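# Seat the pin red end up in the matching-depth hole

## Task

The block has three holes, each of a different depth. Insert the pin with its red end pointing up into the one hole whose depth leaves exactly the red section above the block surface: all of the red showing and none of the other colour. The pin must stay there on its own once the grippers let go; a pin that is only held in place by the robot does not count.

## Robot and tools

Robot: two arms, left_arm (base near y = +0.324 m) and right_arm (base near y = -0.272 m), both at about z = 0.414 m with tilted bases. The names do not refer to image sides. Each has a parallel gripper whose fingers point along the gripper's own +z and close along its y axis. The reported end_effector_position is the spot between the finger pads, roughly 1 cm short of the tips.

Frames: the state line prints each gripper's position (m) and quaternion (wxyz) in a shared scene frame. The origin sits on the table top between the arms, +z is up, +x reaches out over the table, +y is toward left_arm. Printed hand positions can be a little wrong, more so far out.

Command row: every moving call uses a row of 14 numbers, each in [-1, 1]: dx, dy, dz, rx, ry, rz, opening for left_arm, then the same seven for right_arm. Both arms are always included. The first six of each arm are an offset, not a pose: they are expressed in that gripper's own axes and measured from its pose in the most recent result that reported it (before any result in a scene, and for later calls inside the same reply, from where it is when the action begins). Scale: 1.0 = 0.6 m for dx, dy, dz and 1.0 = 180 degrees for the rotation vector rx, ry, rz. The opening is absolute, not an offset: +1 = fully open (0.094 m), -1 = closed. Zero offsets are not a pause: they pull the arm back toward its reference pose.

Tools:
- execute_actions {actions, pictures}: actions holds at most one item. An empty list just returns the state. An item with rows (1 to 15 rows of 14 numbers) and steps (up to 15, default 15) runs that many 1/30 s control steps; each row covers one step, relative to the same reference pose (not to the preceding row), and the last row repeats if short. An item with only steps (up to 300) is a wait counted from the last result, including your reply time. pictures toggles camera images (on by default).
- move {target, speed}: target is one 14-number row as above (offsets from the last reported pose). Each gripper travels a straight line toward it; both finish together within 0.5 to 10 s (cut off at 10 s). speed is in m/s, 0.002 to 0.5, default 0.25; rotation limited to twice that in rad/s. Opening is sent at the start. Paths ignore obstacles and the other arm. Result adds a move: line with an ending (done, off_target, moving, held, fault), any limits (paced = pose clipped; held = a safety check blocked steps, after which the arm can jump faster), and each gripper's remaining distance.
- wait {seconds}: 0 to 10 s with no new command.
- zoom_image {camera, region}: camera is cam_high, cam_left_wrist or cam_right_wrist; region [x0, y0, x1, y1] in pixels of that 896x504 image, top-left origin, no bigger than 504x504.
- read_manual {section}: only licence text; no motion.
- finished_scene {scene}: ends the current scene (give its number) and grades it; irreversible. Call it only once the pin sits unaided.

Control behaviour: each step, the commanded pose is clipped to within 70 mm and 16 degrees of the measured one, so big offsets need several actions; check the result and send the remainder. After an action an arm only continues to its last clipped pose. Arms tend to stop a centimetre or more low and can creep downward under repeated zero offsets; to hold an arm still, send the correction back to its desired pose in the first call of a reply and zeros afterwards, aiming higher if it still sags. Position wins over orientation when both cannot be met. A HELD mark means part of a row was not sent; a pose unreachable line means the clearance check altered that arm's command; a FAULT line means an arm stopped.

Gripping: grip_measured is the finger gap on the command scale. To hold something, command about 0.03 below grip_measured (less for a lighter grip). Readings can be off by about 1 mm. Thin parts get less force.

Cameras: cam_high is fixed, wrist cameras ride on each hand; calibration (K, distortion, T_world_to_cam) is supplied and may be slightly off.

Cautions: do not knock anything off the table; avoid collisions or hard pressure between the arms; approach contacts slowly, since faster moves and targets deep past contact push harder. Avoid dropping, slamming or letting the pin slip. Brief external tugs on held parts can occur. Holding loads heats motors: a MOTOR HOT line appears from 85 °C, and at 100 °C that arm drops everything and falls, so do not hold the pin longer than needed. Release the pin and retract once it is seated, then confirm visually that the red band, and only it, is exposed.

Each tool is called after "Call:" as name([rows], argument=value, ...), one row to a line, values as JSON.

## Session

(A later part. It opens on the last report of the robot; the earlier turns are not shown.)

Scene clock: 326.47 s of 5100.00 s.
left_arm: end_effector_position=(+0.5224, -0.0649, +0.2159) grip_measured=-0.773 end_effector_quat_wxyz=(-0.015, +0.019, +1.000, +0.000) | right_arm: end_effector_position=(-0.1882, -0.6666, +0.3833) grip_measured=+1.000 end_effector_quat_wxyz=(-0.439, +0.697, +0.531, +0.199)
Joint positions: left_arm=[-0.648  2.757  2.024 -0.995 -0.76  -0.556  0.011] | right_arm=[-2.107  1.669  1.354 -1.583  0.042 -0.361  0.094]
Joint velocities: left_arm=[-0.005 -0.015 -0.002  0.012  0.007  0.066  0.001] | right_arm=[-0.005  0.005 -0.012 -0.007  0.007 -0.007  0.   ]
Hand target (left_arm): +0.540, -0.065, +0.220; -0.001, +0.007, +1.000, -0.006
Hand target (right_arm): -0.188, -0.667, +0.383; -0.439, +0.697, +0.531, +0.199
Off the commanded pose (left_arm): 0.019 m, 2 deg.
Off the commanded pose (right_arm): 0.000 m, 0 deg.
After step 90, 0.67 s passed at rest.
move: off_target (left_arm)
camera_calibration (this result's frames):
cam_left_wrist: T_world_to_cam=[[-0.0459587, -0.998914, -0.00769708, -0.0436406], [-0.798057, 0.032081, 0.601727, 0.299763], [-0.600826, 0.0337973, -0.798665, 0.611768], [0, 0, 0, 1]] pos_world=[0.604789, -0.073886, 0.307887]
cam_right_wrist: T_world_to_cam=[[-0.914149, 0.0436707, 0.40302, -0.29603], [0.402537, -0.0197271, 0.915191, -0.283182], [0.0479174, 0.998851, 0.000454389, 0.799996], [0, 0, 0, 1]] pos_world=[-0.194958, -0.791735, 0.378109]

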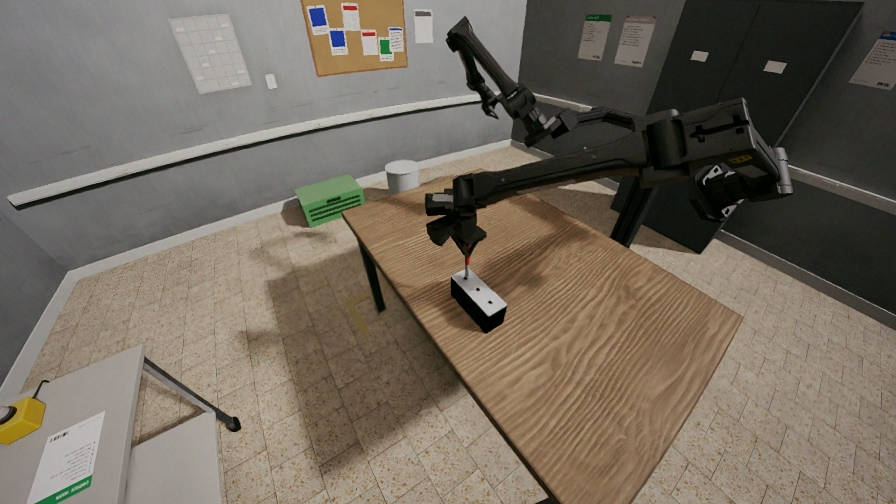

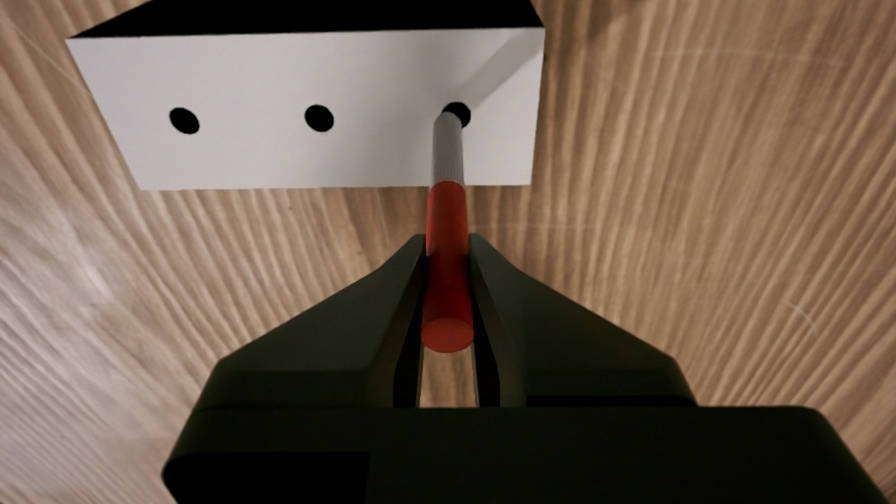

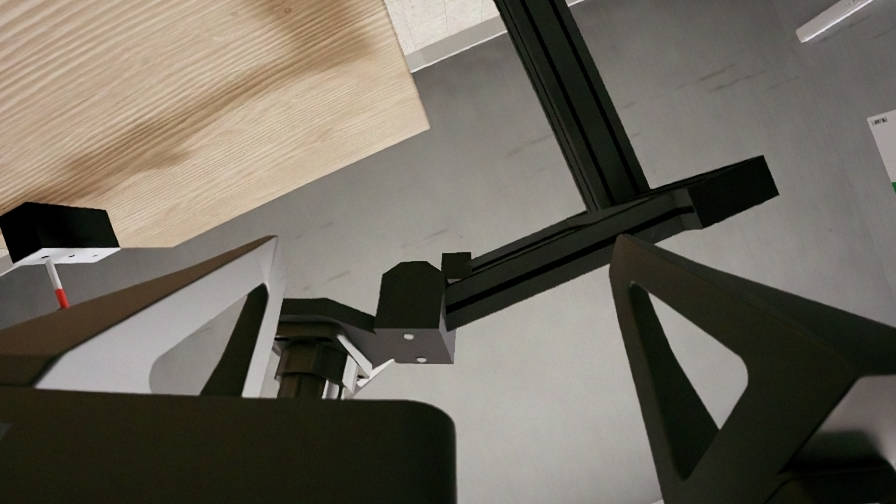

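Call:
execute_actions([
  {"rows":[[-0.03,-0.001,-0.006,0.005,-0.009,-0.008,-0.805,0,0,0,0,0,0,1],[-0.031,-0.003,-0.004,0.006,-0.010,-0.008,-0.805,0,0,0,0,0,0,1]]},
])

Call:
zoom_image(camera="cam_left_wrist", region=[380,70,520,190])

Scene clock: 332.53 s of 5100.00 s.
left_arm: end_effector_position=(+0.5246, -0.0664, +0.2159) grip_measured=-0.773 end_effector_quat_wxyz=(-0.011, +0.018, +1.000, -0.002) | right_arm: end_effector_position=(-0.1882, -0.6666, +0.3833) grip_measured=+1.000 end_effector_quat_wxyz=(-0.439, +0.697, +0.531, +0.199)
Joint positions: left_arm=[-0.648  2.757  2.024 -0.981 -0.76  -0.548  0.011] | right_arm=[-2.107  1.669  1.354 -1.583  0.042 -0.361  0.094]
Joint velocities: left_arm=[ 0.005 -0.005 -0.007  0.002 -0.066 -0.051 -0.001] | right_arm=[ 0.005 -0.005  0.002  0.012  0.037 -0.007  0.   ]
Hand target (left_arm): +0.541, -0.067, +0.218; +0.001, +0.006, +1.000, -0.009
Hand target (right_arm): -0.188, -0.667, +0.383; -0.439, +0.697, +0.531, +0.199
Off the commanded pose (left_arm): 0.017 m, 2 deg.
Off the commanded pose (right_arm): 0.000 m, 0 deg.
Steps of this call (steps 1 to 90: nothing new was sent; then 2.57 s passed at rest; steps 91 to 105: all 15 steps of this action). Readings (end_effector_position):
91: left_arm (+0.5226, -0.0651, +0.2159) | right_arm (-0.1882, -0.6666, +0.3833)
92: left_arm (+0.5230, -0.0654, +0.2159) | right_arm (-0.1882, -0.6666, +0.3833)
94: left_arm (+0.5240, -0.0660, +0.2159) | right_arm (-0.1882, -0.6666, +0.3833)
98: left_arm (+0.5246, -0.0664, +0.2159) | right_arm (-0.1882, -0.6666, +0.3833)
105: the state above
camera_calibration (this result's frames):
cam_left_wrist: T_world_to_cam=[[-0.0442002, -0.999019, -0.00272296, -0.0470184], [-0.802925, 0.0339023, 0.595115, 0.305703], [-0.594439, 0.0284905, -0.803636, 0.610465], [0, 0, 0, 1]] pos_world=[0.606263, -0.0747288, 0.308535]
cam_right_wrist: T_world_to_cam=[[-0.914149, 0.0436707, 0.40302, -0.29603], [0.402537, -0.0197271, 0.915191, -0.283182], [0.0479174, 0.998851, 0.000454389, 0.799996], [0, 0, 0, 1]] pos_world=[-0.194958, -0.791735, 0.378109]

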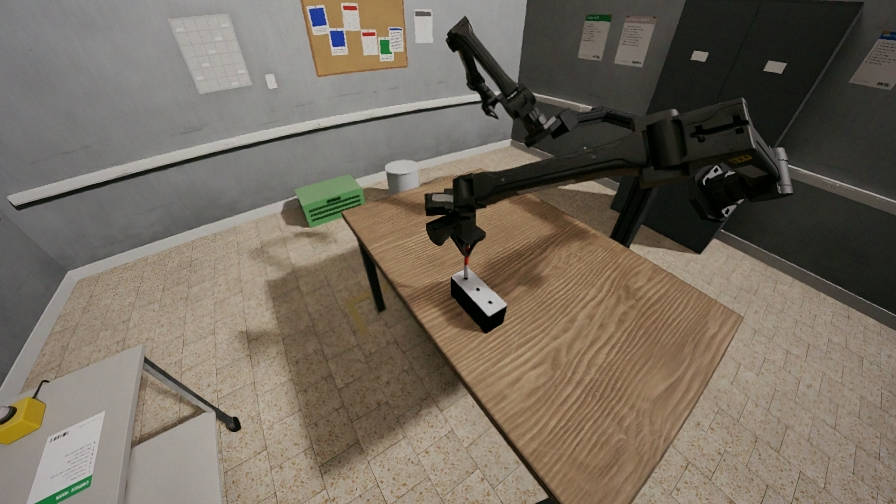

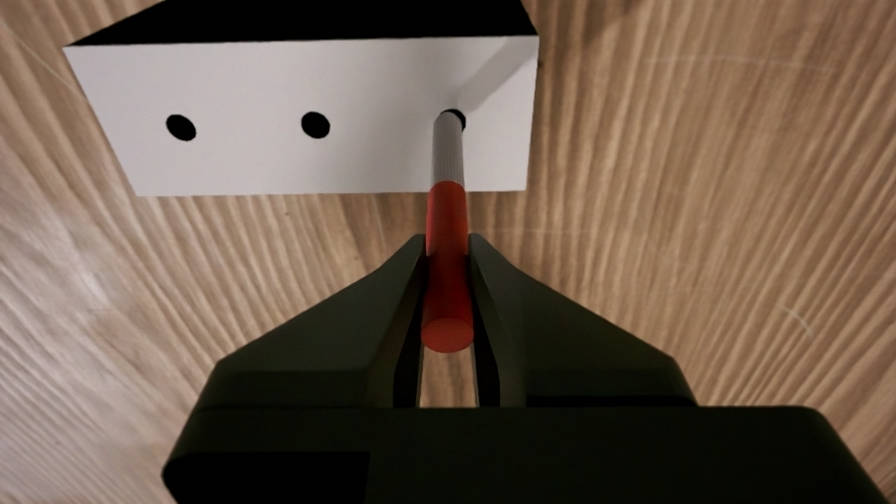

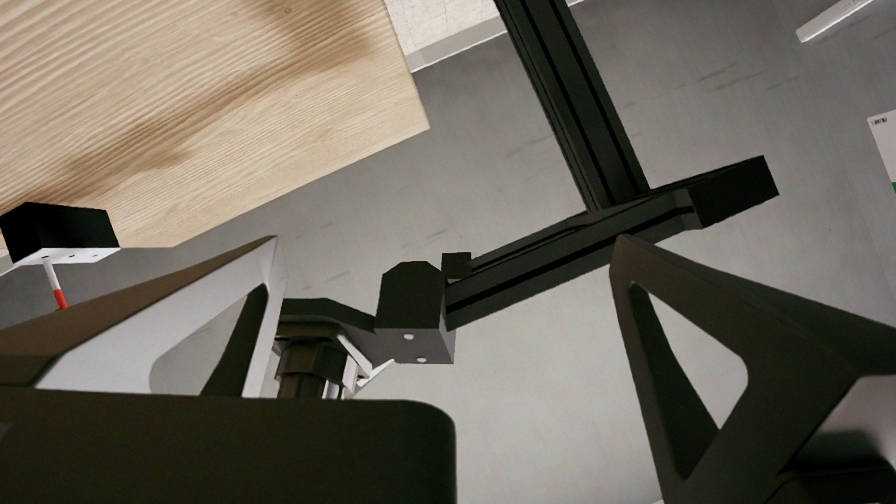

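Region (380, 70, 520, 190) of cam_left_wrist's 896x504 image, scaled by 3.600, with more detail than that image has; it fills the top 432 rows of this view, and the rest is white.

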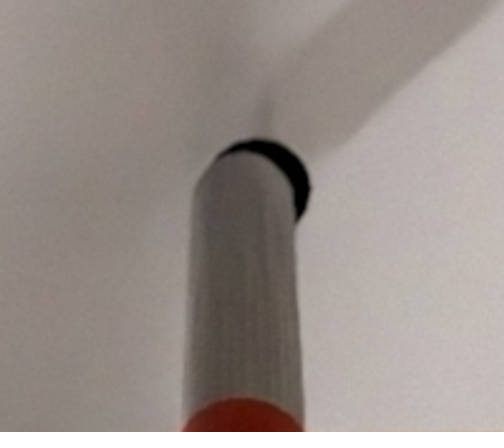

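Need −y 1.3, −x ~2, down: shoulder.

Call:
execute_actions([
  {"rows":[[-0.026,-0.001,-0.002,0.004,-0.007,-0.008,-0.805,0,0,0,0,0,0,1],[-0.025,-0.002,0.001,0.0035,-0.006,-0.008,-0.805,0,0,0,0,0,0,1]]},
])

Call:
zoom_image(camera="cam_left_wrist", region=[380,70,520,190])

Scene clock: 341.70 s of 5100.00 s.
left_arm: end_effector_position=(+0.5211, -0.0674, +0.2117) grip_measured=-0.773 end_effector_quat_wxyz=(-0.014, +0.021, +1.000, -0.001) | right_arm: end_effector_position=(-0.1882, -0.6666, +0.3833) grip_measured=+1.000 end_effector_quat_wxyz=(-0.439, +0.697, +0.531, +0.199)
Joint positions: left_arm=[-0.646  2.764  2.024 -0.981 -0.76  -0.548  0.011] | right_arm=[-2.107  1.669  1.354 -1.583  0.042 -0.361  0.094]
Joint velocities: left_arm=[-0.015 -0.005  0.002 -0.007  0.007  0.007  0.   ] | right_arm=[-0.015 -0.005  0.007 -0.002  0.051 -0.11   0.   ]
Hand target (left_arm): +0.539, -0.067, +0.215; -0.002, +0.006, +1.000, -0.007
Hand target (right_arm): -0.188, -0.667, +0.383; -0.439, +0.697, +0.531, +0.199
Off the commanded pose (left_arm): 0.019 m, 2 deg.
Off the commanded pose (right_arm): 0.000 m, 0 deg.
Steps of this call (steps 1 to 90: nothing new was sent; then 5.67 s passed at rest; steps 91 to 105: all 15 steps of this action). Readings (end_effector_position):
91: left_arm (+0.5246, -0.0664, +0.2159) | right_arm (-0.1882, -0.6666, +0.3833)
92: left_arm (+0.5244, -0.0663, +0.2155) | right_arm (-0.1882, -0.6666, +0.3833)
94: left_arm (+0.5241, -0.0665, +0.2151) | right_arm (-0.1882, -0.6666, +0.3833)
98: left_arm (+0.5224, -0.0670, +0.2131) | right_arm (-0.1882, -0.6666, +0.3833)
105: the state above
camera_calibration (this result's frames):
cam_left_wrist: T_world_to_cam=[[-0.0485911, -0.998803, -0.00566545, -0.0452814], [-0.799576, 0.0354983, 0.599515, 0.302912], [-0.598596, 0.0336611, -0.800344, 0.606916], [0, 0, 0, 1]] pos_world=[0.603298, -0.0764095, 0.303884]
cam_right_wrist: T_world_to_cam=[[-0.914149, 0.0436707, 0.40302, -0.29603], [0.402537, -0.0197271, 0.915191, -0.283182], [0.0479174, 0.998851, 0.000454389, 0.799996], [0, 0, 0, 1]] pos_world=[-0.194958, -0.791735, 0.378109]

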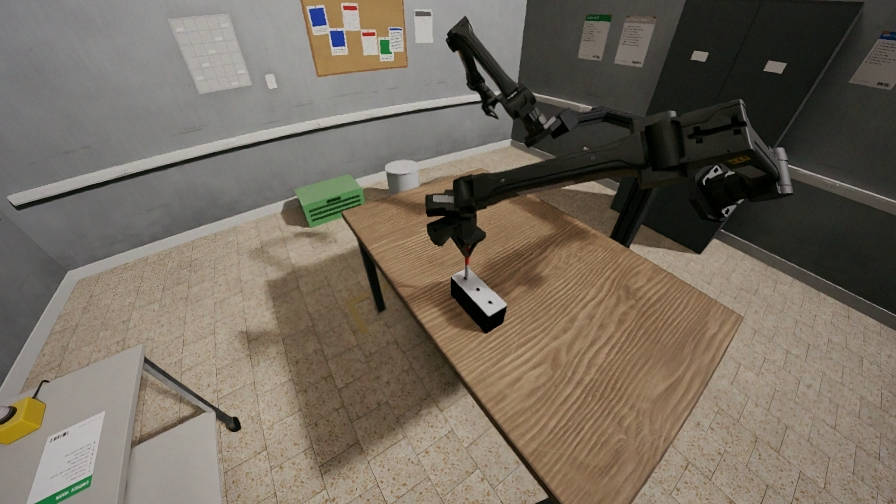

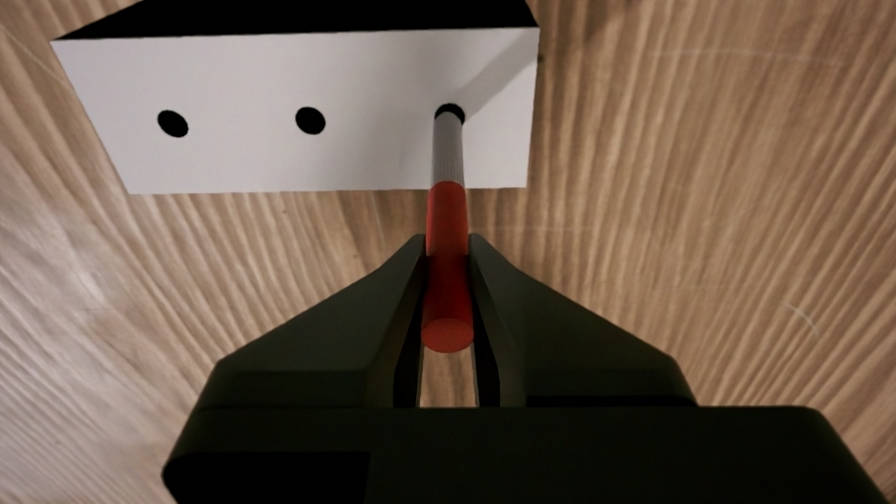

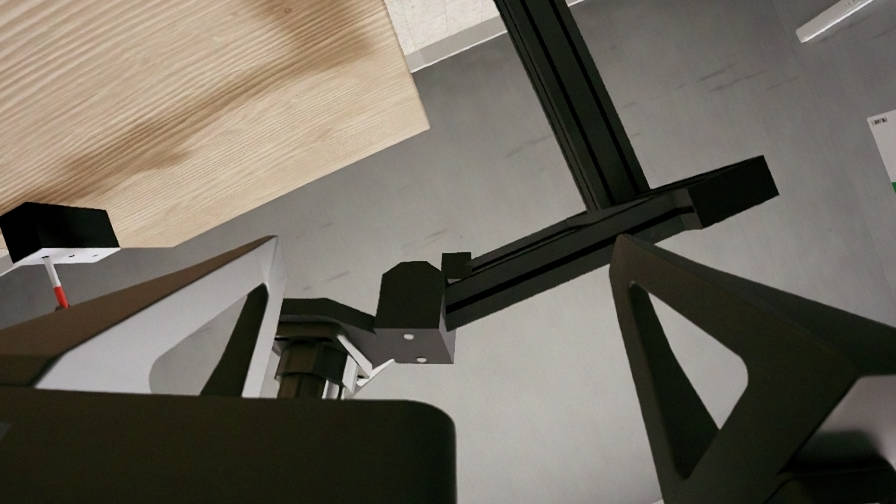

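Region (380, 70, 520, 190) of cam_left_wrist's 896x504 image, scaled by 3.600, with more detail than that image has; it fills the top 432 rows of this view, and the rest is white.

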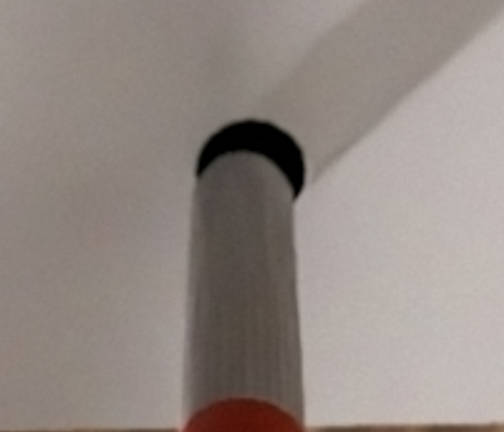

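Now wrist pitch by ~+0.008.

Call:
execute_actions([
  {"rows":[[-0.032,0.001,-0.006,0.005,-0.009,-0.009,-0.805,0,0,0,0,0,0,1]]},
])

Call:
zoom_image(camera="cam_left_wrist", region=[380,70,520,190])

Scene clock: 346.87 s of 5100.00 s.
left_arm: end_effector_position=(+0.5221, -0.0676, +0.2113) grip_measured=-0.773 end_effector_quat_wxyz=(-0.012, +0.020, +1.000, -0.001) | right_arm: end_effector_position=(-0.1882, -0.6666, +0.3833) grip_measured=+1.000 end_effector_quat_wxyz=(-0.439, +0.697, +0.531, +0.199)
Joint positions: left_arm=[-0.646  2.764  2.024 -0.976 -0.76  -0.546  0.011] | right_arm=[-2.107  1.669  1.354 -1.583  0.042 -0.361  0.094]
Joint velocities: left_arm=[-0.005  0.005  0.012  0.007 -0.022 -0.037 -0.001] | right_arm=[-0.024 -0.005 -0.012  0.002  0.007 -0.037  0.   ]
Hand target (left_arm): +0.540, -0.067, +0.215; +0.000, +0.006, +1.000, -0.008
Hand target (right_arm): -0.188, -0.667, +0.383; -0.439, +0.697, +0.531, +0.199
Off the commanded pose (left_arm): 0.019 m, 2 deg.
Off the commanded pose (right_arm): 0.000 m, 0 deg.
Steps of this call (steps 1 to 90: nothing new was sent; then 1.67 s passed at rest; steps 91 to 105: all 15 steps of this action). Readings (end_effector_position):
91: left_arm (+0.5213, -0.0675, +0.2117) | right_arm (-0.1882, -0.6666, +0.3833)
92: left_arm (+0.5215, -0.0677, +0.2117) | right_arm (-0.1882, -0.6666, +0.3833)
94: left_arm (+0.5219, -0.0677, +0.2115) | right_arm (-0.1882, -0.6666, +0.3833)
98: left_arm (+0.5221, -0.0676, +0.2113) | right_arm (-0.1882, -0.6666, +0.3833)
105: the state above
camera_calibration (this result's frames):
cam_left_wrist: T_world_to_cam=[[-0.0468563, -0.998894, -0.00403282, -0.0467004], [-0.80113, 0.0351674, 0.597457, 0.305113], [-0.596654, 0.0312254, -0.801891, 0.606326], [0, 0, 0, 1]] pos_world=[0.604013, -0.0763115, 0.303728]
cam_right_wrist: T_world_to_cam=[[-0.914149, 0.0436707, 0.40302, -0.29603], [0.402537, -0.0197271, 0.915191, -0.283182], [0.0479174, 0.998851, 0.000454389, 0.799996], [0, 0, 0, 1]] pos_world=[-0.194958, -0.791735, 0.378109]

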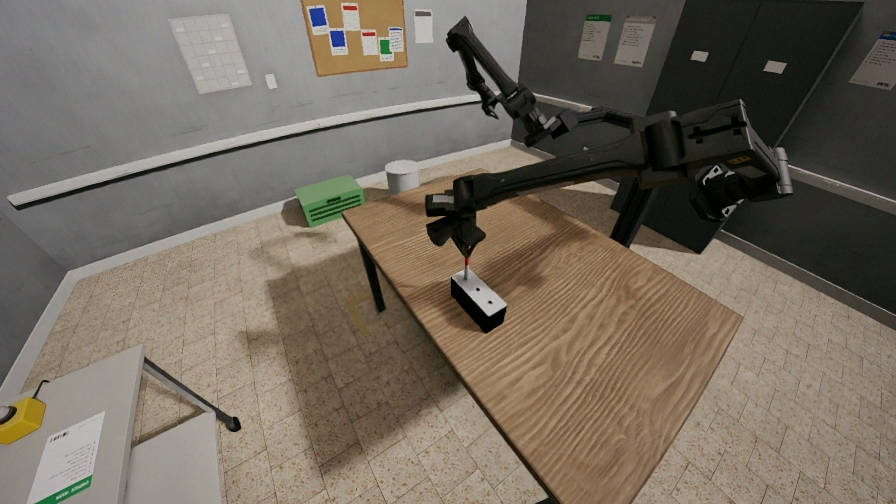

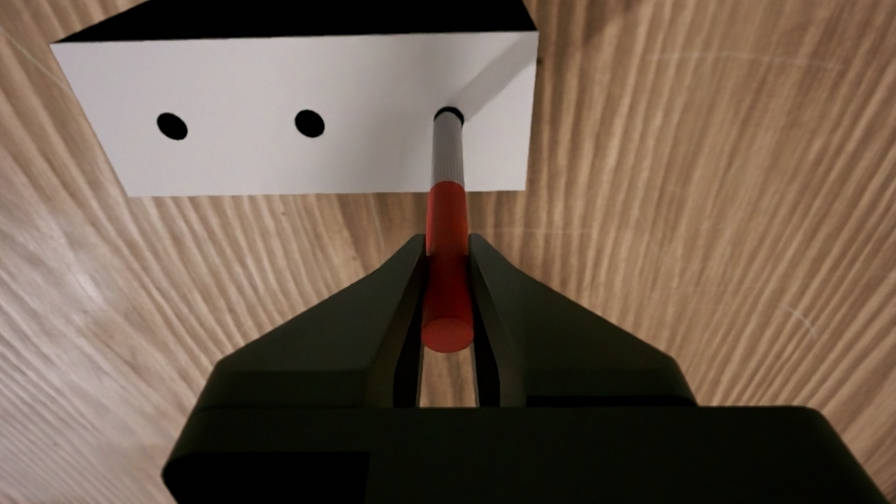

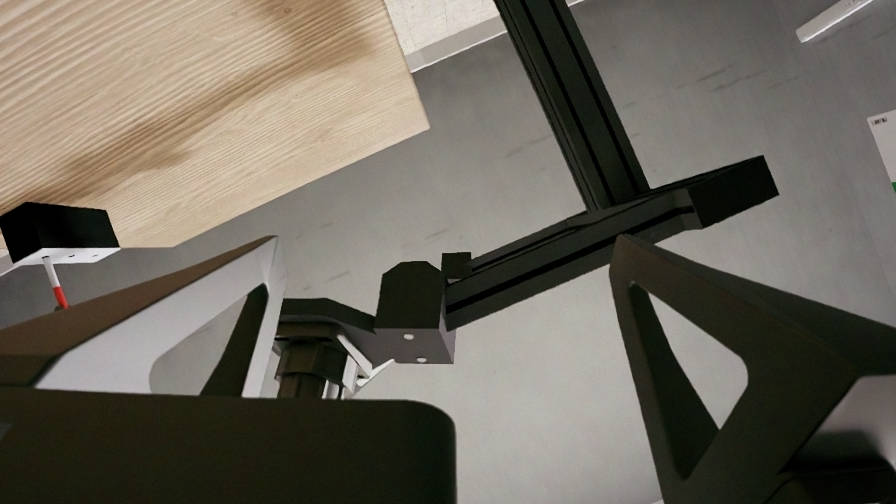

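Region (380, 70, 520, 190) of cam_left_wrist's 896x504 image, scaled by 3.600, with more detail than that image has; it fills the top 432 rows of this view, and the rest is white.

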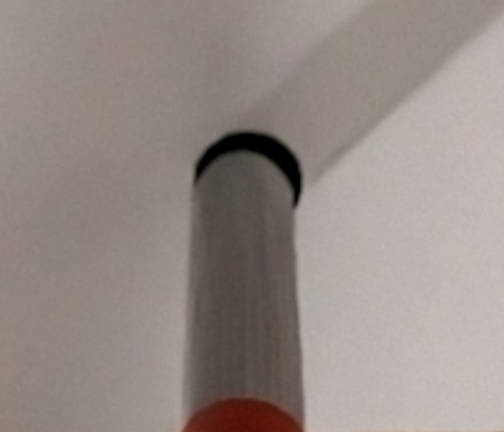

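Call:
execute_actions([
  {"rows":[[-0.03,0.001,-0.004,0.004,-0.008,-0.009,-0.805,0,0,0,0,0,0,1],[-0.03,0.001,-0.001,0.004,-0.007,-0.009,-0.805,0,0,0,0,0,0,1],[-0.03,0.001,0.002,0.004,-0.007,-0.009,-0.805,0,0,0,0,0,0,1],[-0.03,0.001,0.005,0.004,-0.007,-0.009,-0.805,0,0,0,0,0,0,1],[-0.03,0.001,0.008,0.004,-0.007,-0.009,-0.805,0,0,0,0,0,0,1]]},
])

Call:
zoom_image(camera="cam_left_wrist", region=[380,70,520,190])

Scene clock: 358.87 s of 5100.00 s.
left_arm: end_effector_position=(+0.5218, -0.0676, +0.2051) grip_measured=-0.773 end_effector_quat_wxyz=(-0.013, +0.018, +1.000, -0.002) | right_arm: end_effector_position=(-0.1882, -0.6666, +0.3833) grip_measured=+1.000 end_effector_quat_wxyz=(-0.439, +0.697, +0.531, +0.199)
Joint positions: left_arm=[-0.639  2.771  2.024 -0.964 -0.76  -0.54   0.011] | right_arm=[-2.107  1.669  1.354 -1.583  0.042 -0.361  0.094]
Joint velocities: left_arm=[-0.005 -0.005  0.012  0.012  0.022 -0.037 -0.   ] | right_arm=[-0.005  0.005 -0.017 -0.002  0.037  0.022  0.   ]
Hand target (left_arm): +0.540, -0.067, +0.206; -0.001, +0.005, +1.000, -0.007
Hand target (right_arm): -0.188, -0.667, +0.383; -0.439, +0.697, +0.531, +0.199
Off the commanded pose (left_arm): 0.018 m, 2 deg.
Off the commanded pose (right_arm): 0.000 m, 0 deg.
Steps of this call (steps 1 to 90: nothing new was sent; then 8.50 s passed at rest; steps 91 to 105: all 15 steps of this action). Readings (end_effector_position):
91: left_arm (+0.5221, -0.0676, +0.2113) | right_arm (-0.1882, -0.6666, +0.3833)
92: left_arm (+0.5221, -0.0675, +0.2111) | right_arm (-0.1882, -0.6666, +0.3833)
94: left_arm (+0.5222, -0.0673, +0.2106) | right_arm (-0.1882, -0.6666, +0.3833)
98: left_arm (+0.5224, -0.0669, +0.2068) | right_arm (-0.1882, -0.6666, +0.3833)
105: the state above
camera_calibration (this result's frames):
cam_left_wrist: T_world_to_cam=[[-0.0437091, -0.999039, -0.00331459, -0.0485265], [-0.80093, 0.0330581, 0.597845, 0.308256], [-0.597161, 0.028786, -0.801605, 0.601254], [0, 0, 0, 1]] pos_world=[0.603815, -0.075978, 0.297518]
cam_right_wrist: T_world_to_cam=[[-0.914149, 0.0436707, 0.40302, -0.29603], [0.402537, -0.0197271, 0.915191, -0.283182], [0.0479174, 0.998851, 0.000454389, 0.799996], [0, 0, 0, 1]] pos_world=[-0.194958, -0.791735, 0.378109]

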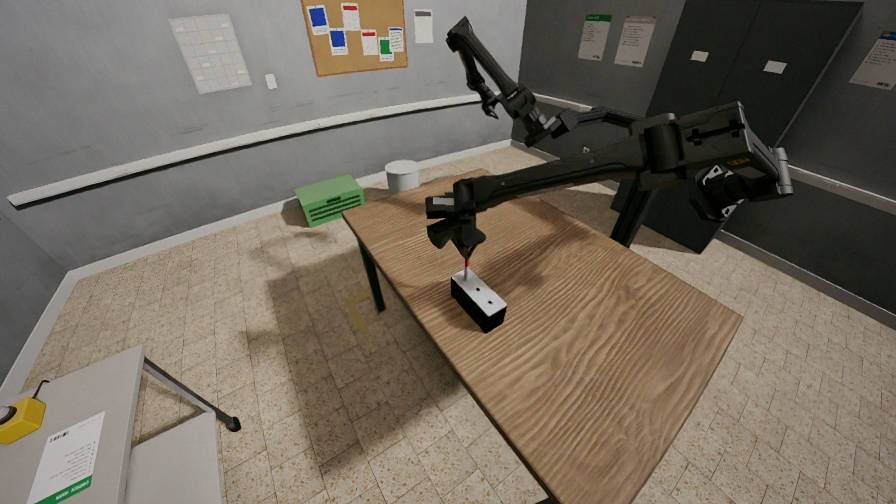

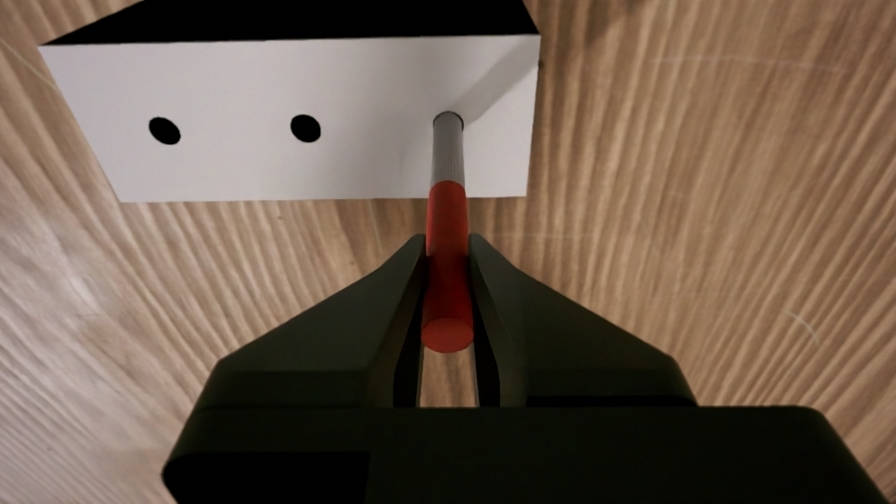

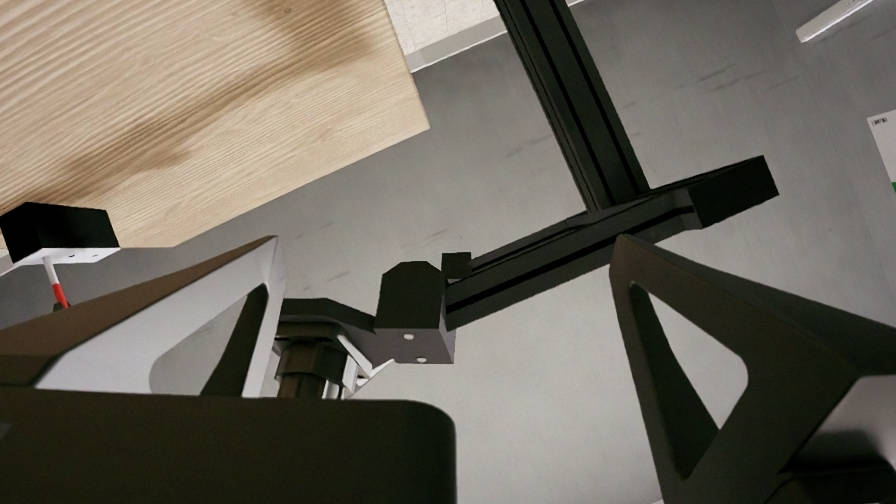

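Region (380, 70, 520, 190) of cam_left_wrist's 896x504 image, scaled by 3.600, with more detail than that image has; it fills the top 432 rows of this view, and the rest is white.

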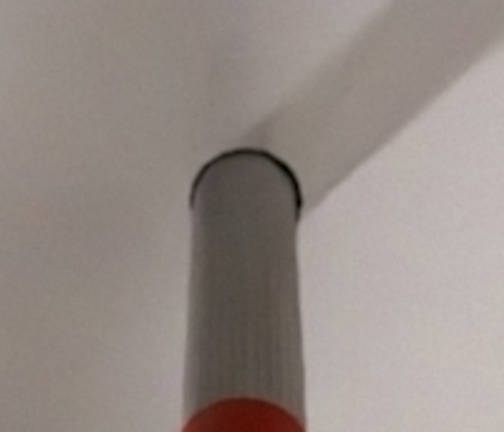

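Call:
execute_actions([
  {"rows":[[-0.031,0.001,0.003,0.0035,-0.0075,-0.008,-0.805,0,0,0,0,0,0,1],[-0.031,0.001,0.008,0.0035,-0.0075,-0.008,-0.805,0,0,0,0,0,0,1],[-0.032,0.001,0.013,0.0035,-0.0075,-0.008,-0.805,0,0,0,0,0,0,1],[-0.032,0.001,0.018,0.0035,-0.0075,-0.008,-0.805,0,0,0,0,0,0,1],[-0.032,0.001,0.024,0.0035,-0.0075,-0.008,-0.805,0,0,0,0,0,0,1]]},
], pictures=false)

Call:
execute_actions([
  {"rows":[[-0.031,0.001,0.003,0.0035,-0.0075,-0.008,-0.805,0,0,0,0,0,0,1],[-0.031,0.001,0.008,0.0035,-0.0075,-0.008,-0.805,0,0,0,0,0,0,1],[-0.032,0.001,0.013,0.0035,-0.0075,-0.008,-0.805,0,0,0,0,0,0,1],[-0.032,0.001,0.018,0.0035,-0.0075,-0.008,-0.805,0,0,0,0,0,0,1],[-0.032,0.001,0.024,0.0035,-0.0075,-0.008,-0.805,0,0,0,0,0,0,1]]},
], pictures=false)

Call:
execute_actions([
  {"rows":[[-0.031,0.001,0.003,0.0035,-0.0075,-0.008,-0.805,0,0,0,0,0,0,1],[-0.031,0.001,0.008,0.0035,-0.0075,-0.008,-0.805,0,0,0,0,0,0,1],[-0.032,0.001,0.013,0.0035,-0.0075,-0.008,-0.805,0,0,0,0,0,0,1],[-0.032,0.001,0.018,0.0035,-0.0075,-0.008,-0.805,0,0,0,0,0,0,1],[-0.032,0.001,0.024,0.0035,-0.0075,-0.008,-0.805,0,0,0,0,0,0,1]]},
])

Scene clock: 372.23 s of 5100.00 s.
left_arm: end_effector_position=(+0.5224, -0.0675, +0.1871) grip_measured=-0.773 end_effector_quat_wxyz=(-0.013, +0.016, +1.000, -0.002) | right_arm: end_effector_position=(-0.1882, -0.6666, +0.3833) grip_measured=+1.000 end_effector_quat_wxyz=(-0.439, +0.697, +0.531, +0.199)
Joint positions: left_arm=[-0.62   2.793  2.032 -0.933 -0.762 -0.518  0.011] | right_arm=[-2.107  1.669  1.354 -1.583  0.042 -0.361  0.094]
Joint velocities: left_arm=[-0.015 -0.005  0.007  0.022  0.007  0.066  0.   ] | right_arm=[-0.015 -0.005 -0.007 -0.002 -0.081  0.022  0.   ]
Hand target (left_arm): +0.540, -0.067, +0.190; -0.001, +0.005, +1.000, -0.007
Hand target (right_arm): -0.188, -0.667, +0.383; -0.439, +0.697, +0.531, +0.199
Off the commanded pose (left_arm): 0.019 m, 2 deg.
Off the commanded pose (right_arm): 0.000 m, 0 deg.
Steps of this call (steps 1 to 90: nothing new was sent; then 9.87 s passed at rest; steps 91 to 105: all 15 steps of this action). Readings (end_effector_position):
91: left_arm (+0.5219, -0.0677, +0.2051) | right_arm (-0.1882, -0.6666, +0.3833)
92: left_arm (+0.5220, -0.0679, +0.2046) | right_arm (-0.1882, -0.6666, +0.3833)
94: left_arm (+0.5228, -0.0681, +0.2025) | right_arm (-0.1882, -0.6666, +0.3833)
98: left_arm (+0.5221, -0.0677, +0.1932) | right_arm (-0.1882, -0.6666, +0.3833)
105: the state above

Scene clock: 372.73 s of 5100.00 s.
left_arm: end_effector_position=(+0.5229, -0.0676, +0.1693) grip_measured=-0.773 end_effector_quat_wxyz=(-0.014, +0.015, +1.000, -0.002) | right_arm: end_effector_position=(-0.1882, -0.6666, +0.3833) grip_measured=+1.000 end_effector_quat_wxyz=(-0.439, +0.697, +0.531, +0.199)
Joint positions: left_arm=[-0.601  2.817  2.044 -0.904 -0.763 -0.495  0.011] | right_arm=[-2.107  1.669  1.354 -1.583  0.042 -0.361  0.094]
Joint velocities: left_arm=[-0.005 -0.005 -0.012 -0.012 -0.051  0.022  0.001] | right_arm=[-0.015 -0.015  0.002 -0.012  0.022  0.022  0.   ]
Hand target (left_arm): +0.541, -0.067, +0.172; -0.001, +0.004, +1.000, -0.007
Hand target (right_arm): -0.188, -0.667, +0.383; -0.439, +0.697, +0.531, +0.199
Off the commanded pose (left_arm): 0.019 m, 2 deg.
Off the commanded pose (right_arm): 0.000 m, 0 deg.
Steps of this call (steps 1 to 15: all 15 steps of this action). Readings (end_effector_position):
1: left_arm (+0.5223, -0.0677, +0.1869) | right_arm (-0.1882, -0.6666, +0.3833)
2: left_arm (+0.5227, -0.0678, +0.1866) | right_arm (-0.1882, -0.6666, +0.3833)
4: left_arm (+0.5233, -0.0680, +0.1846) | right_arm (-0.1882, -0.6666, +0.3833)
8: left_arm (+0.5226, -0.0679, +0.1753) | right_arm (-0.1882, -0.6666, +0.3833)
15: the state above

Scene clock: 373.23 s of 5100.00 s.
left_arm: end_effector_position=(+0.5241, -0.0678, +0.1649) grip_measured=-0.773 end_effector_quat_wxyz=(-0.013, +0.021, +1.000, -0.002) | right_arm: end_effector_position=(-0.1882, -0.6666, +0.3833) grip_measured=+1.000 end_effector_quat_wxyz=(-0.439, +0.697, +0.531, +0.199)
Joint positions: left_arm=[-0.596  2.824  2.05  -0.895 -0.764 -0.474  0.011] | right_arm=[-2.107  1.669  1.354 -1.583  0.042 -0.361  0.094]
Joint velocities: left_arm=[-0.005 -0.005 -0.002  0.002 -0.037  0.081 -0.   ] | right_arm=[-0.005  0.005 -0.017 -0.012  0.037  0.007  0.   ]
Hand target (left_arm): +0.541, -0.066, +0.155; -0.002, +0.002, +1.000, -0.007
Hand target (right_arm): -0.188, -0.667, +0.383; -0.439, +0.697, +0.531, +0.199
Off the commanded pose (left_arm): 0.021 m, 3 deg.
Off the commanded pose (right_arm): 0.000 m, 0 deg.
Steps of this call (steps 1 to 15: all 15 steps of this action). Readings (end_effector_position):
1: left_arm (+0.5231, -0.0675, +0.1691) | right_arm (-0.1882, -0.6666, +0.3833)
2: left_arm (+0.5236, -0.0677, +0.1688) | right_arm (-0.1882, -0.6666, +0.3833)
4: left_arm (+0.5238, -0.0679, +0.1670) | right_arm (-0.1882, -0.6666, +0.3833)
8: left_arm (+0.5241, -0.0678, +0.1649) | right_arm (-0.1882, -0.6666, +0.3833)
15: the state above
camera_calibration (this result's frames):
cam_left_wrist: T_world_to_cam=[[-0.0494621, -0.998774, -0.00205868, -0.0459177], [-0.800709, 0.0384211, 0.597821, 0.334423], [-0.597009, 0.0312179, -0.801627, 0.570484], [0, 0, 0, 1]] pos_world=[0.606088, -0.0765196, 0.257296]
cam_right_wrist: T_world_to_cam=[[-0.914149, 0.0436707, 0.40302, -0.29603], [0.402537, -0.0197271, 0.915191, -0.283182], [0.0479174, 0.998851, 0.000454389, 0.799996], [0, 0, 0, 1]] pos_world=[-0.194958, -0.791735, 0.378109]

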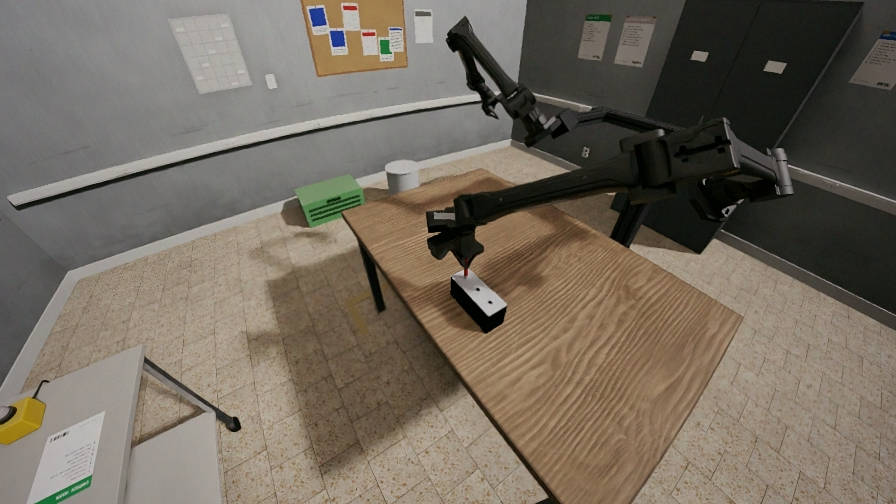

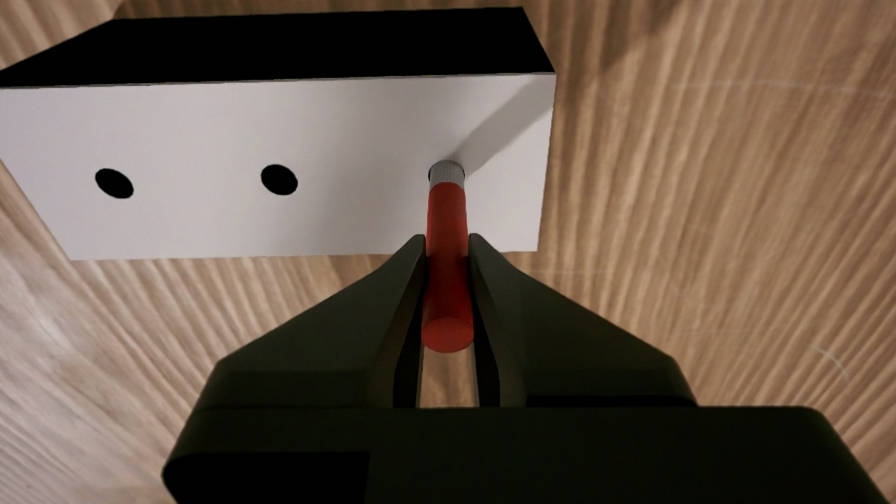

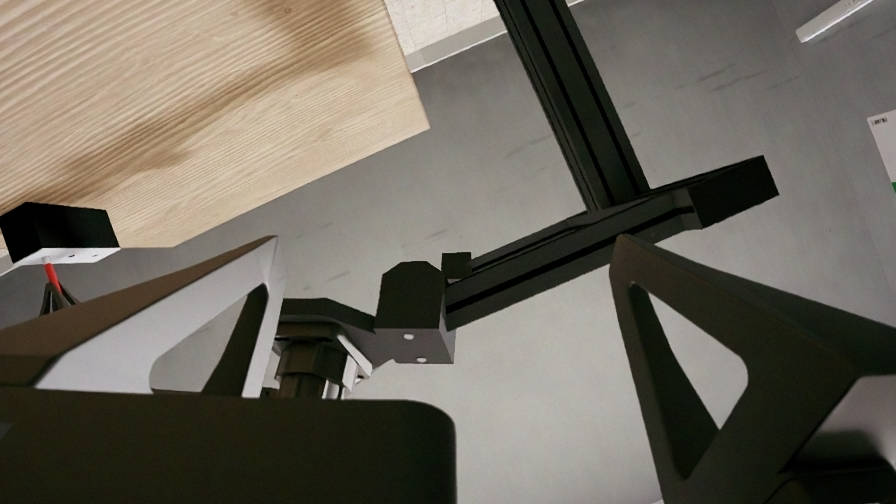

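Call:
execute_actions([
  {"rows":[[-0.026,0,0,0.004,-0.008,-0.008,-0.805,0,0,0,0,0,0,1],[-0.023,-0.003,-0.015,0.004,-0.009,-0.005,-0.805,0,0,0,0,0,0,1],[-0.019,-0.007,-0.03,0.004,-0.01,-0.002,-0.805,0,0,0,0,0,0,1],[-0.016,-0.011,-0.045,0.004,-0.01,0,-0.805,0,0,0,0,0,0,1],[-0.015,-0.012,-0.053,0.004,-0.01,0,-0.805,0,0,0,0,0,0,1],[-0.015,-0.012,-0.061,0.004,-0.01,0,-0.805,0,0,0,0,0,0,1],[-0.015,-0.012,-0.069,0.004,-0.01,0,-0.805,0,0,0,0,0,0,1],[-0.015,-0.012,-0.077,0.004,-0.01,0,-0.805,0,0,0,0,0,0,1]]},
], pictures=false)

Call:
execute_actions([
  {"rows":[[-0.015,-0.012,-0.062,0.004,-0.01,0.001,-0.805,0,0,0,0,0,0,1],[-0.015,-0.012,-0.07,0.004,-0.01,0.001,-0.805,0,0,0,0,0,0,1],[-0.015,-0.012,-0.078,0.004,-0.01,0.001,-0.805,0,0,0,0,0,0,1],[-0.015,-0.012,-0.086,0.004,-0.01,0.001,-0.805,0,0,0,0,0,0,1],[-0.014,-0.012,-0.094,0.004,-0.01,0.001,-0.805,0,0,0,0,0,0,1],[-0.014,-0.012,-0.102,0.004,-0.01,0.001,-0.805,0,0,0,0,0,0,1]]},
], pictures=false)

Call:
execute_actions([
  {"rows":[[-0.015,-0.012,-0.062,0.004,-0.01,0.001,-0.805,0,0,0,0,0,0,1],[-0.015,-0.012,-0.07,0.004,-0.01,0.001,-0.805,0,0,0,0,0,0,1],[-0.015,-0.012,-0.078,0.004,-0.01,0.001,-0.805,0,0,0,0,0,0,1],[-0.015,-0.012,-0.086,0.004,-0.01,0.001,-0.805,0,0,0,0,0,0,1],[-0.014,-0.012,-0.094,0.004,-0.01,0.001,-0.805,0,0,0,0,0,0,1],[-0.014,-0.012,-0.102,0.004,-0.01,0.001,-0.805,0,0,0,0,0,0,1]]},
])

Scene clock: 389.30 s of 5100.00 s.
left_arm: end_effector_position=(+0.5236, -0.0676, +0.1733) grip_measured=-0.773 end_effector_quat_wxyz=(-0.015, +0.019, +1.000, -0.001) | right_arm: end_effector_position=(-0.1882, -0.6666, +0.3833) grip_measured=+1.000 end_effector_quat_wxyz=(-0.439, +0.697, +0.531, +0.199)
Joint positions: left_arm=[-0.604  2.815  2.05  -0.919 -0.763 -0.495  0.011] | right_arm=[-2.107  1.669  1.354 -1.583  0.042 -0.361  0.094]
Joint velocities: left_arm=[-0.034 -0.015 -0.007 -0.056 -0.007 -0.095  0.   ] | right_arm=[-0.015 -0.005  0.007 -0.012  0.066  0.022  0.   ]
Hand target (left_arm): +0.534, -0.076, +0.210; +0.003, +0.021, +1.000, -0.010
Hand target (right_arm): -0.188, -0.667, +0.383; -0.439, +0.697, +0.531, +0.199
Off the commanded pose (left_arm): 0.040 m, 2 deg.
Off the commanded pose (right_arm): 0.000 m, 0 deg.
Steps of this call (steps 1 to 90: nothing new was sent; then 12.57 s passed at rest; steps 91 to 105: all 15 steps of this action). Readings (end_effector_position):
91: left_arm (+0.5241, -0.0678, +0.1649) | right_arm (-0.1882, -0.6666, +0.3833)
92: left_arm (+0.5241, -0.0678, +0.1649) | right_arm (-0.1882, -0.6666, +0.3833)
94: left_arm (+0.5241, -0.0682, +0.1656) | right_arm (-0.1882, -0.6666, +0.3833)
98: left_arm (+0.5228, -0.0675, +0.1664) | right_arm (-0.1882, -0.6666, +0.3833)
105: the state above

Scene clock: 389.80 s of 5100.00 s.
left_arm: end_effector_position=(+0.5238, -0.0686, +0.2013) grip_measured=-0.773 end_effector_quat_wxyz=(-0.017, +0.022, +1.000, -0.000) | right_arm: end_effector_position=(-0.1882, -0.6666, +0.3833) grip_measured=+1.000 end_effector_quat_wxyz=(-0.439, +0.697, +0.531, +0.199)
Joint positions: left_arm=[-0.634  2.786  2.05  -0.982 -0.759 -0.535  0.011] | right_arm=[-2.107  1.669  1.354 -1.583  0.042 -0.361  0.094]
Joint velocities: left_arm=[-0.024 -0.015 -0.017 -0.032 -0.066 -0.066 -0.   ] | right_arm=[-0.005 -0.005  0.017  0.002 -0.007  0.037  0.   ]
Hand target (left_arm): +0.533, -0.075, +0.234; +0.000, +0.020, +1.000, -0.009
Hand target (right_arm): -0.188, -0.667, +0.383; -0.439, +0.697, +0.531, +0.199
Off the commanded pose (left_arm): 0.035 m, 2 deg.
Off the commanded pose (right_arm): 0.000 m, 0 deg.
Steps of this call (steps 1 to 15: all 15 steps of this action). Readings (end_effector_position):
1: left_arm (+0.5234, -0.0675, +0.1740) | right_arm (-0.1882, -0.6666, +0.3833)
2: left_arm (+0.5230, -0.0676, +0.1749) | right_arm (-0.1882, -0.6666, +0.3833)
4: left_arm (+0.5223, -0.0676, +0.1771) | right_arm (-0.1882, -0.6666, +0.3833)
8: left_arm (+0.5225, -0.0676, +0.1858) | right_arm (-0.1882, -0.6666, +0.3833)
15: the state above

Scene clock: 390.30 s of 5100.00 s.
left_arm: end_effector_position=(+0.5205, -0.0694, +0.2279) grip_measured=-0.773 end_effector_quat_wxyz=(-0.020, +0.028, +0.999, +0.003) | right_arm: end_effector_position=(-0.1882, -0.6666, +0.3833) grip_measured=+1.000 end_effector_quat_wxyz=(-0.439, +0.697, +0.531, +0.199)
Joint positions: left_arm=[-0.665  2.761  2.05  -1.048 -0.755 -0.573  0.011] | right_arm=[-2.107  1.669  1.354 -1.583  0.042 -0.361  0.094]
Joint velocities: left_arm=[-0.024 -0.044 -0.017 -0.007 -0.081 -0.037 -0.   ] | right_arm=[-0.005 -0.005  0.002 -0.007 -0.007  0.037  0.   ]
Hand target (left_arm): +0.534, -0.076, +0.262; -0.001, +0.023, +1.000, -0.008
Hand target (right_arm): -0.188, -0.667, +0.383; -0.439, +0.697, +0.531, +0.199
Off the commanded pose (left_arm): 0.037 m, 3 deg.
Off the commanded pose (right_arm): 0.000 m, 0 deg.
Steps of this call (steps 1 to 15: all 15 steps of this action). Readings (end_effector_position):
1: left_arm (+0.5231, -0.0683, +0.2015) | right_arm (-0.1882, -0.6666, +0.3833)
2: left_arm (+0.5223, -0.0679, +0.2019) | right_arm (-0.1882, -0.6666, +0.3833)
4: left_arm (+0.5207, -0.0679, +0.2026) | right_arm (-0.1882, -0.6666, +0.3833)
8: left_arm (+0.5182, -0.0677, +0.2104) | right_arm (-0.1882, -0.6666, +0.3833)
15: the state above
camera_calibration (this result's frames):
cam_left_wrist: T_world_to_cam=[[-0.0637912, -0.997898, -0.0113866, -0.0379512], [-0.790999, 0.0436016, 0.610261, 0.286396], [-0.608482, 0.0479361, -0.792118, 0.623805], [0, 0, 0, 1]] pos_world=[0.603692, -0.0802615, 0.318919]
cam_right_wrist: T_world_to_cam=[[-0.914149, 0.0436707, 0.40302, -0.29603], [0.402537, -0.0197271, 0.915191, -0.283182], [0.0479174, 0.998851, 0.000454389, 0.799996], [0, 0, 0, 1]] pos_world=[-0.194958, -0.791735, 0.378109]

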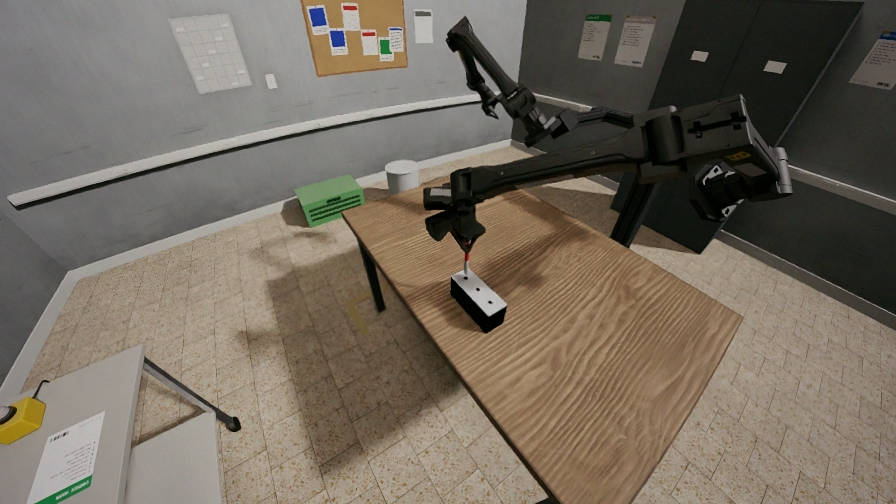

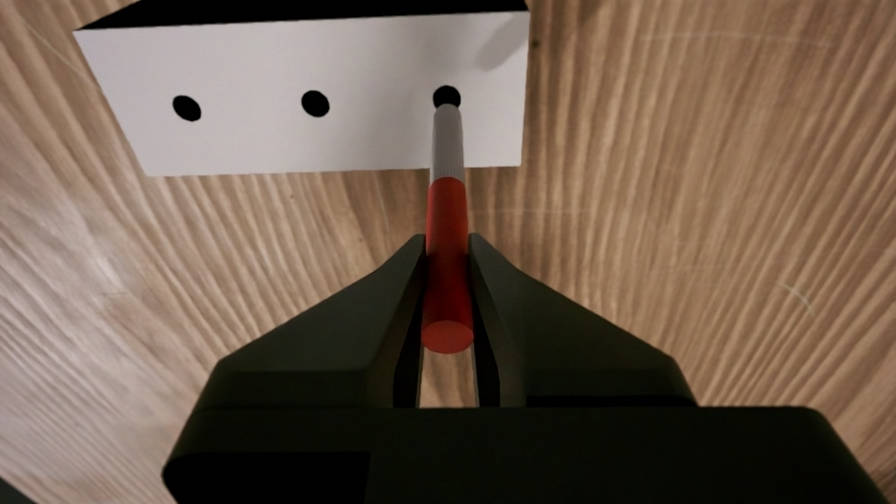

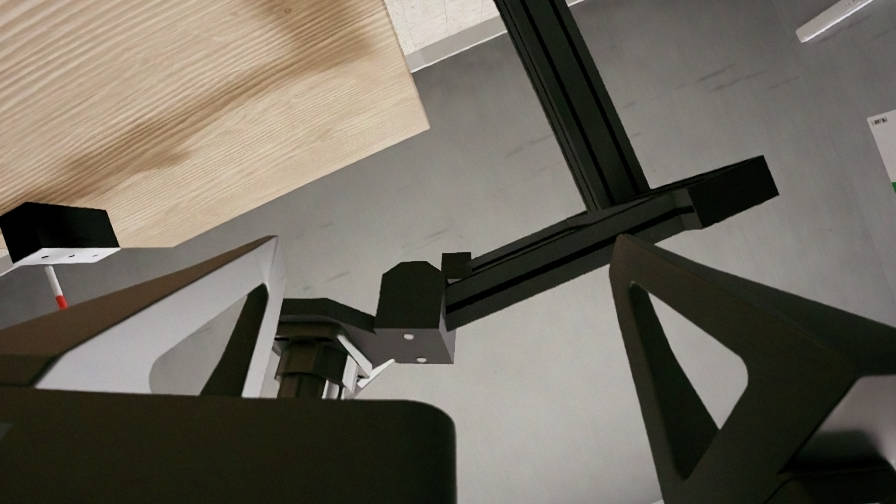

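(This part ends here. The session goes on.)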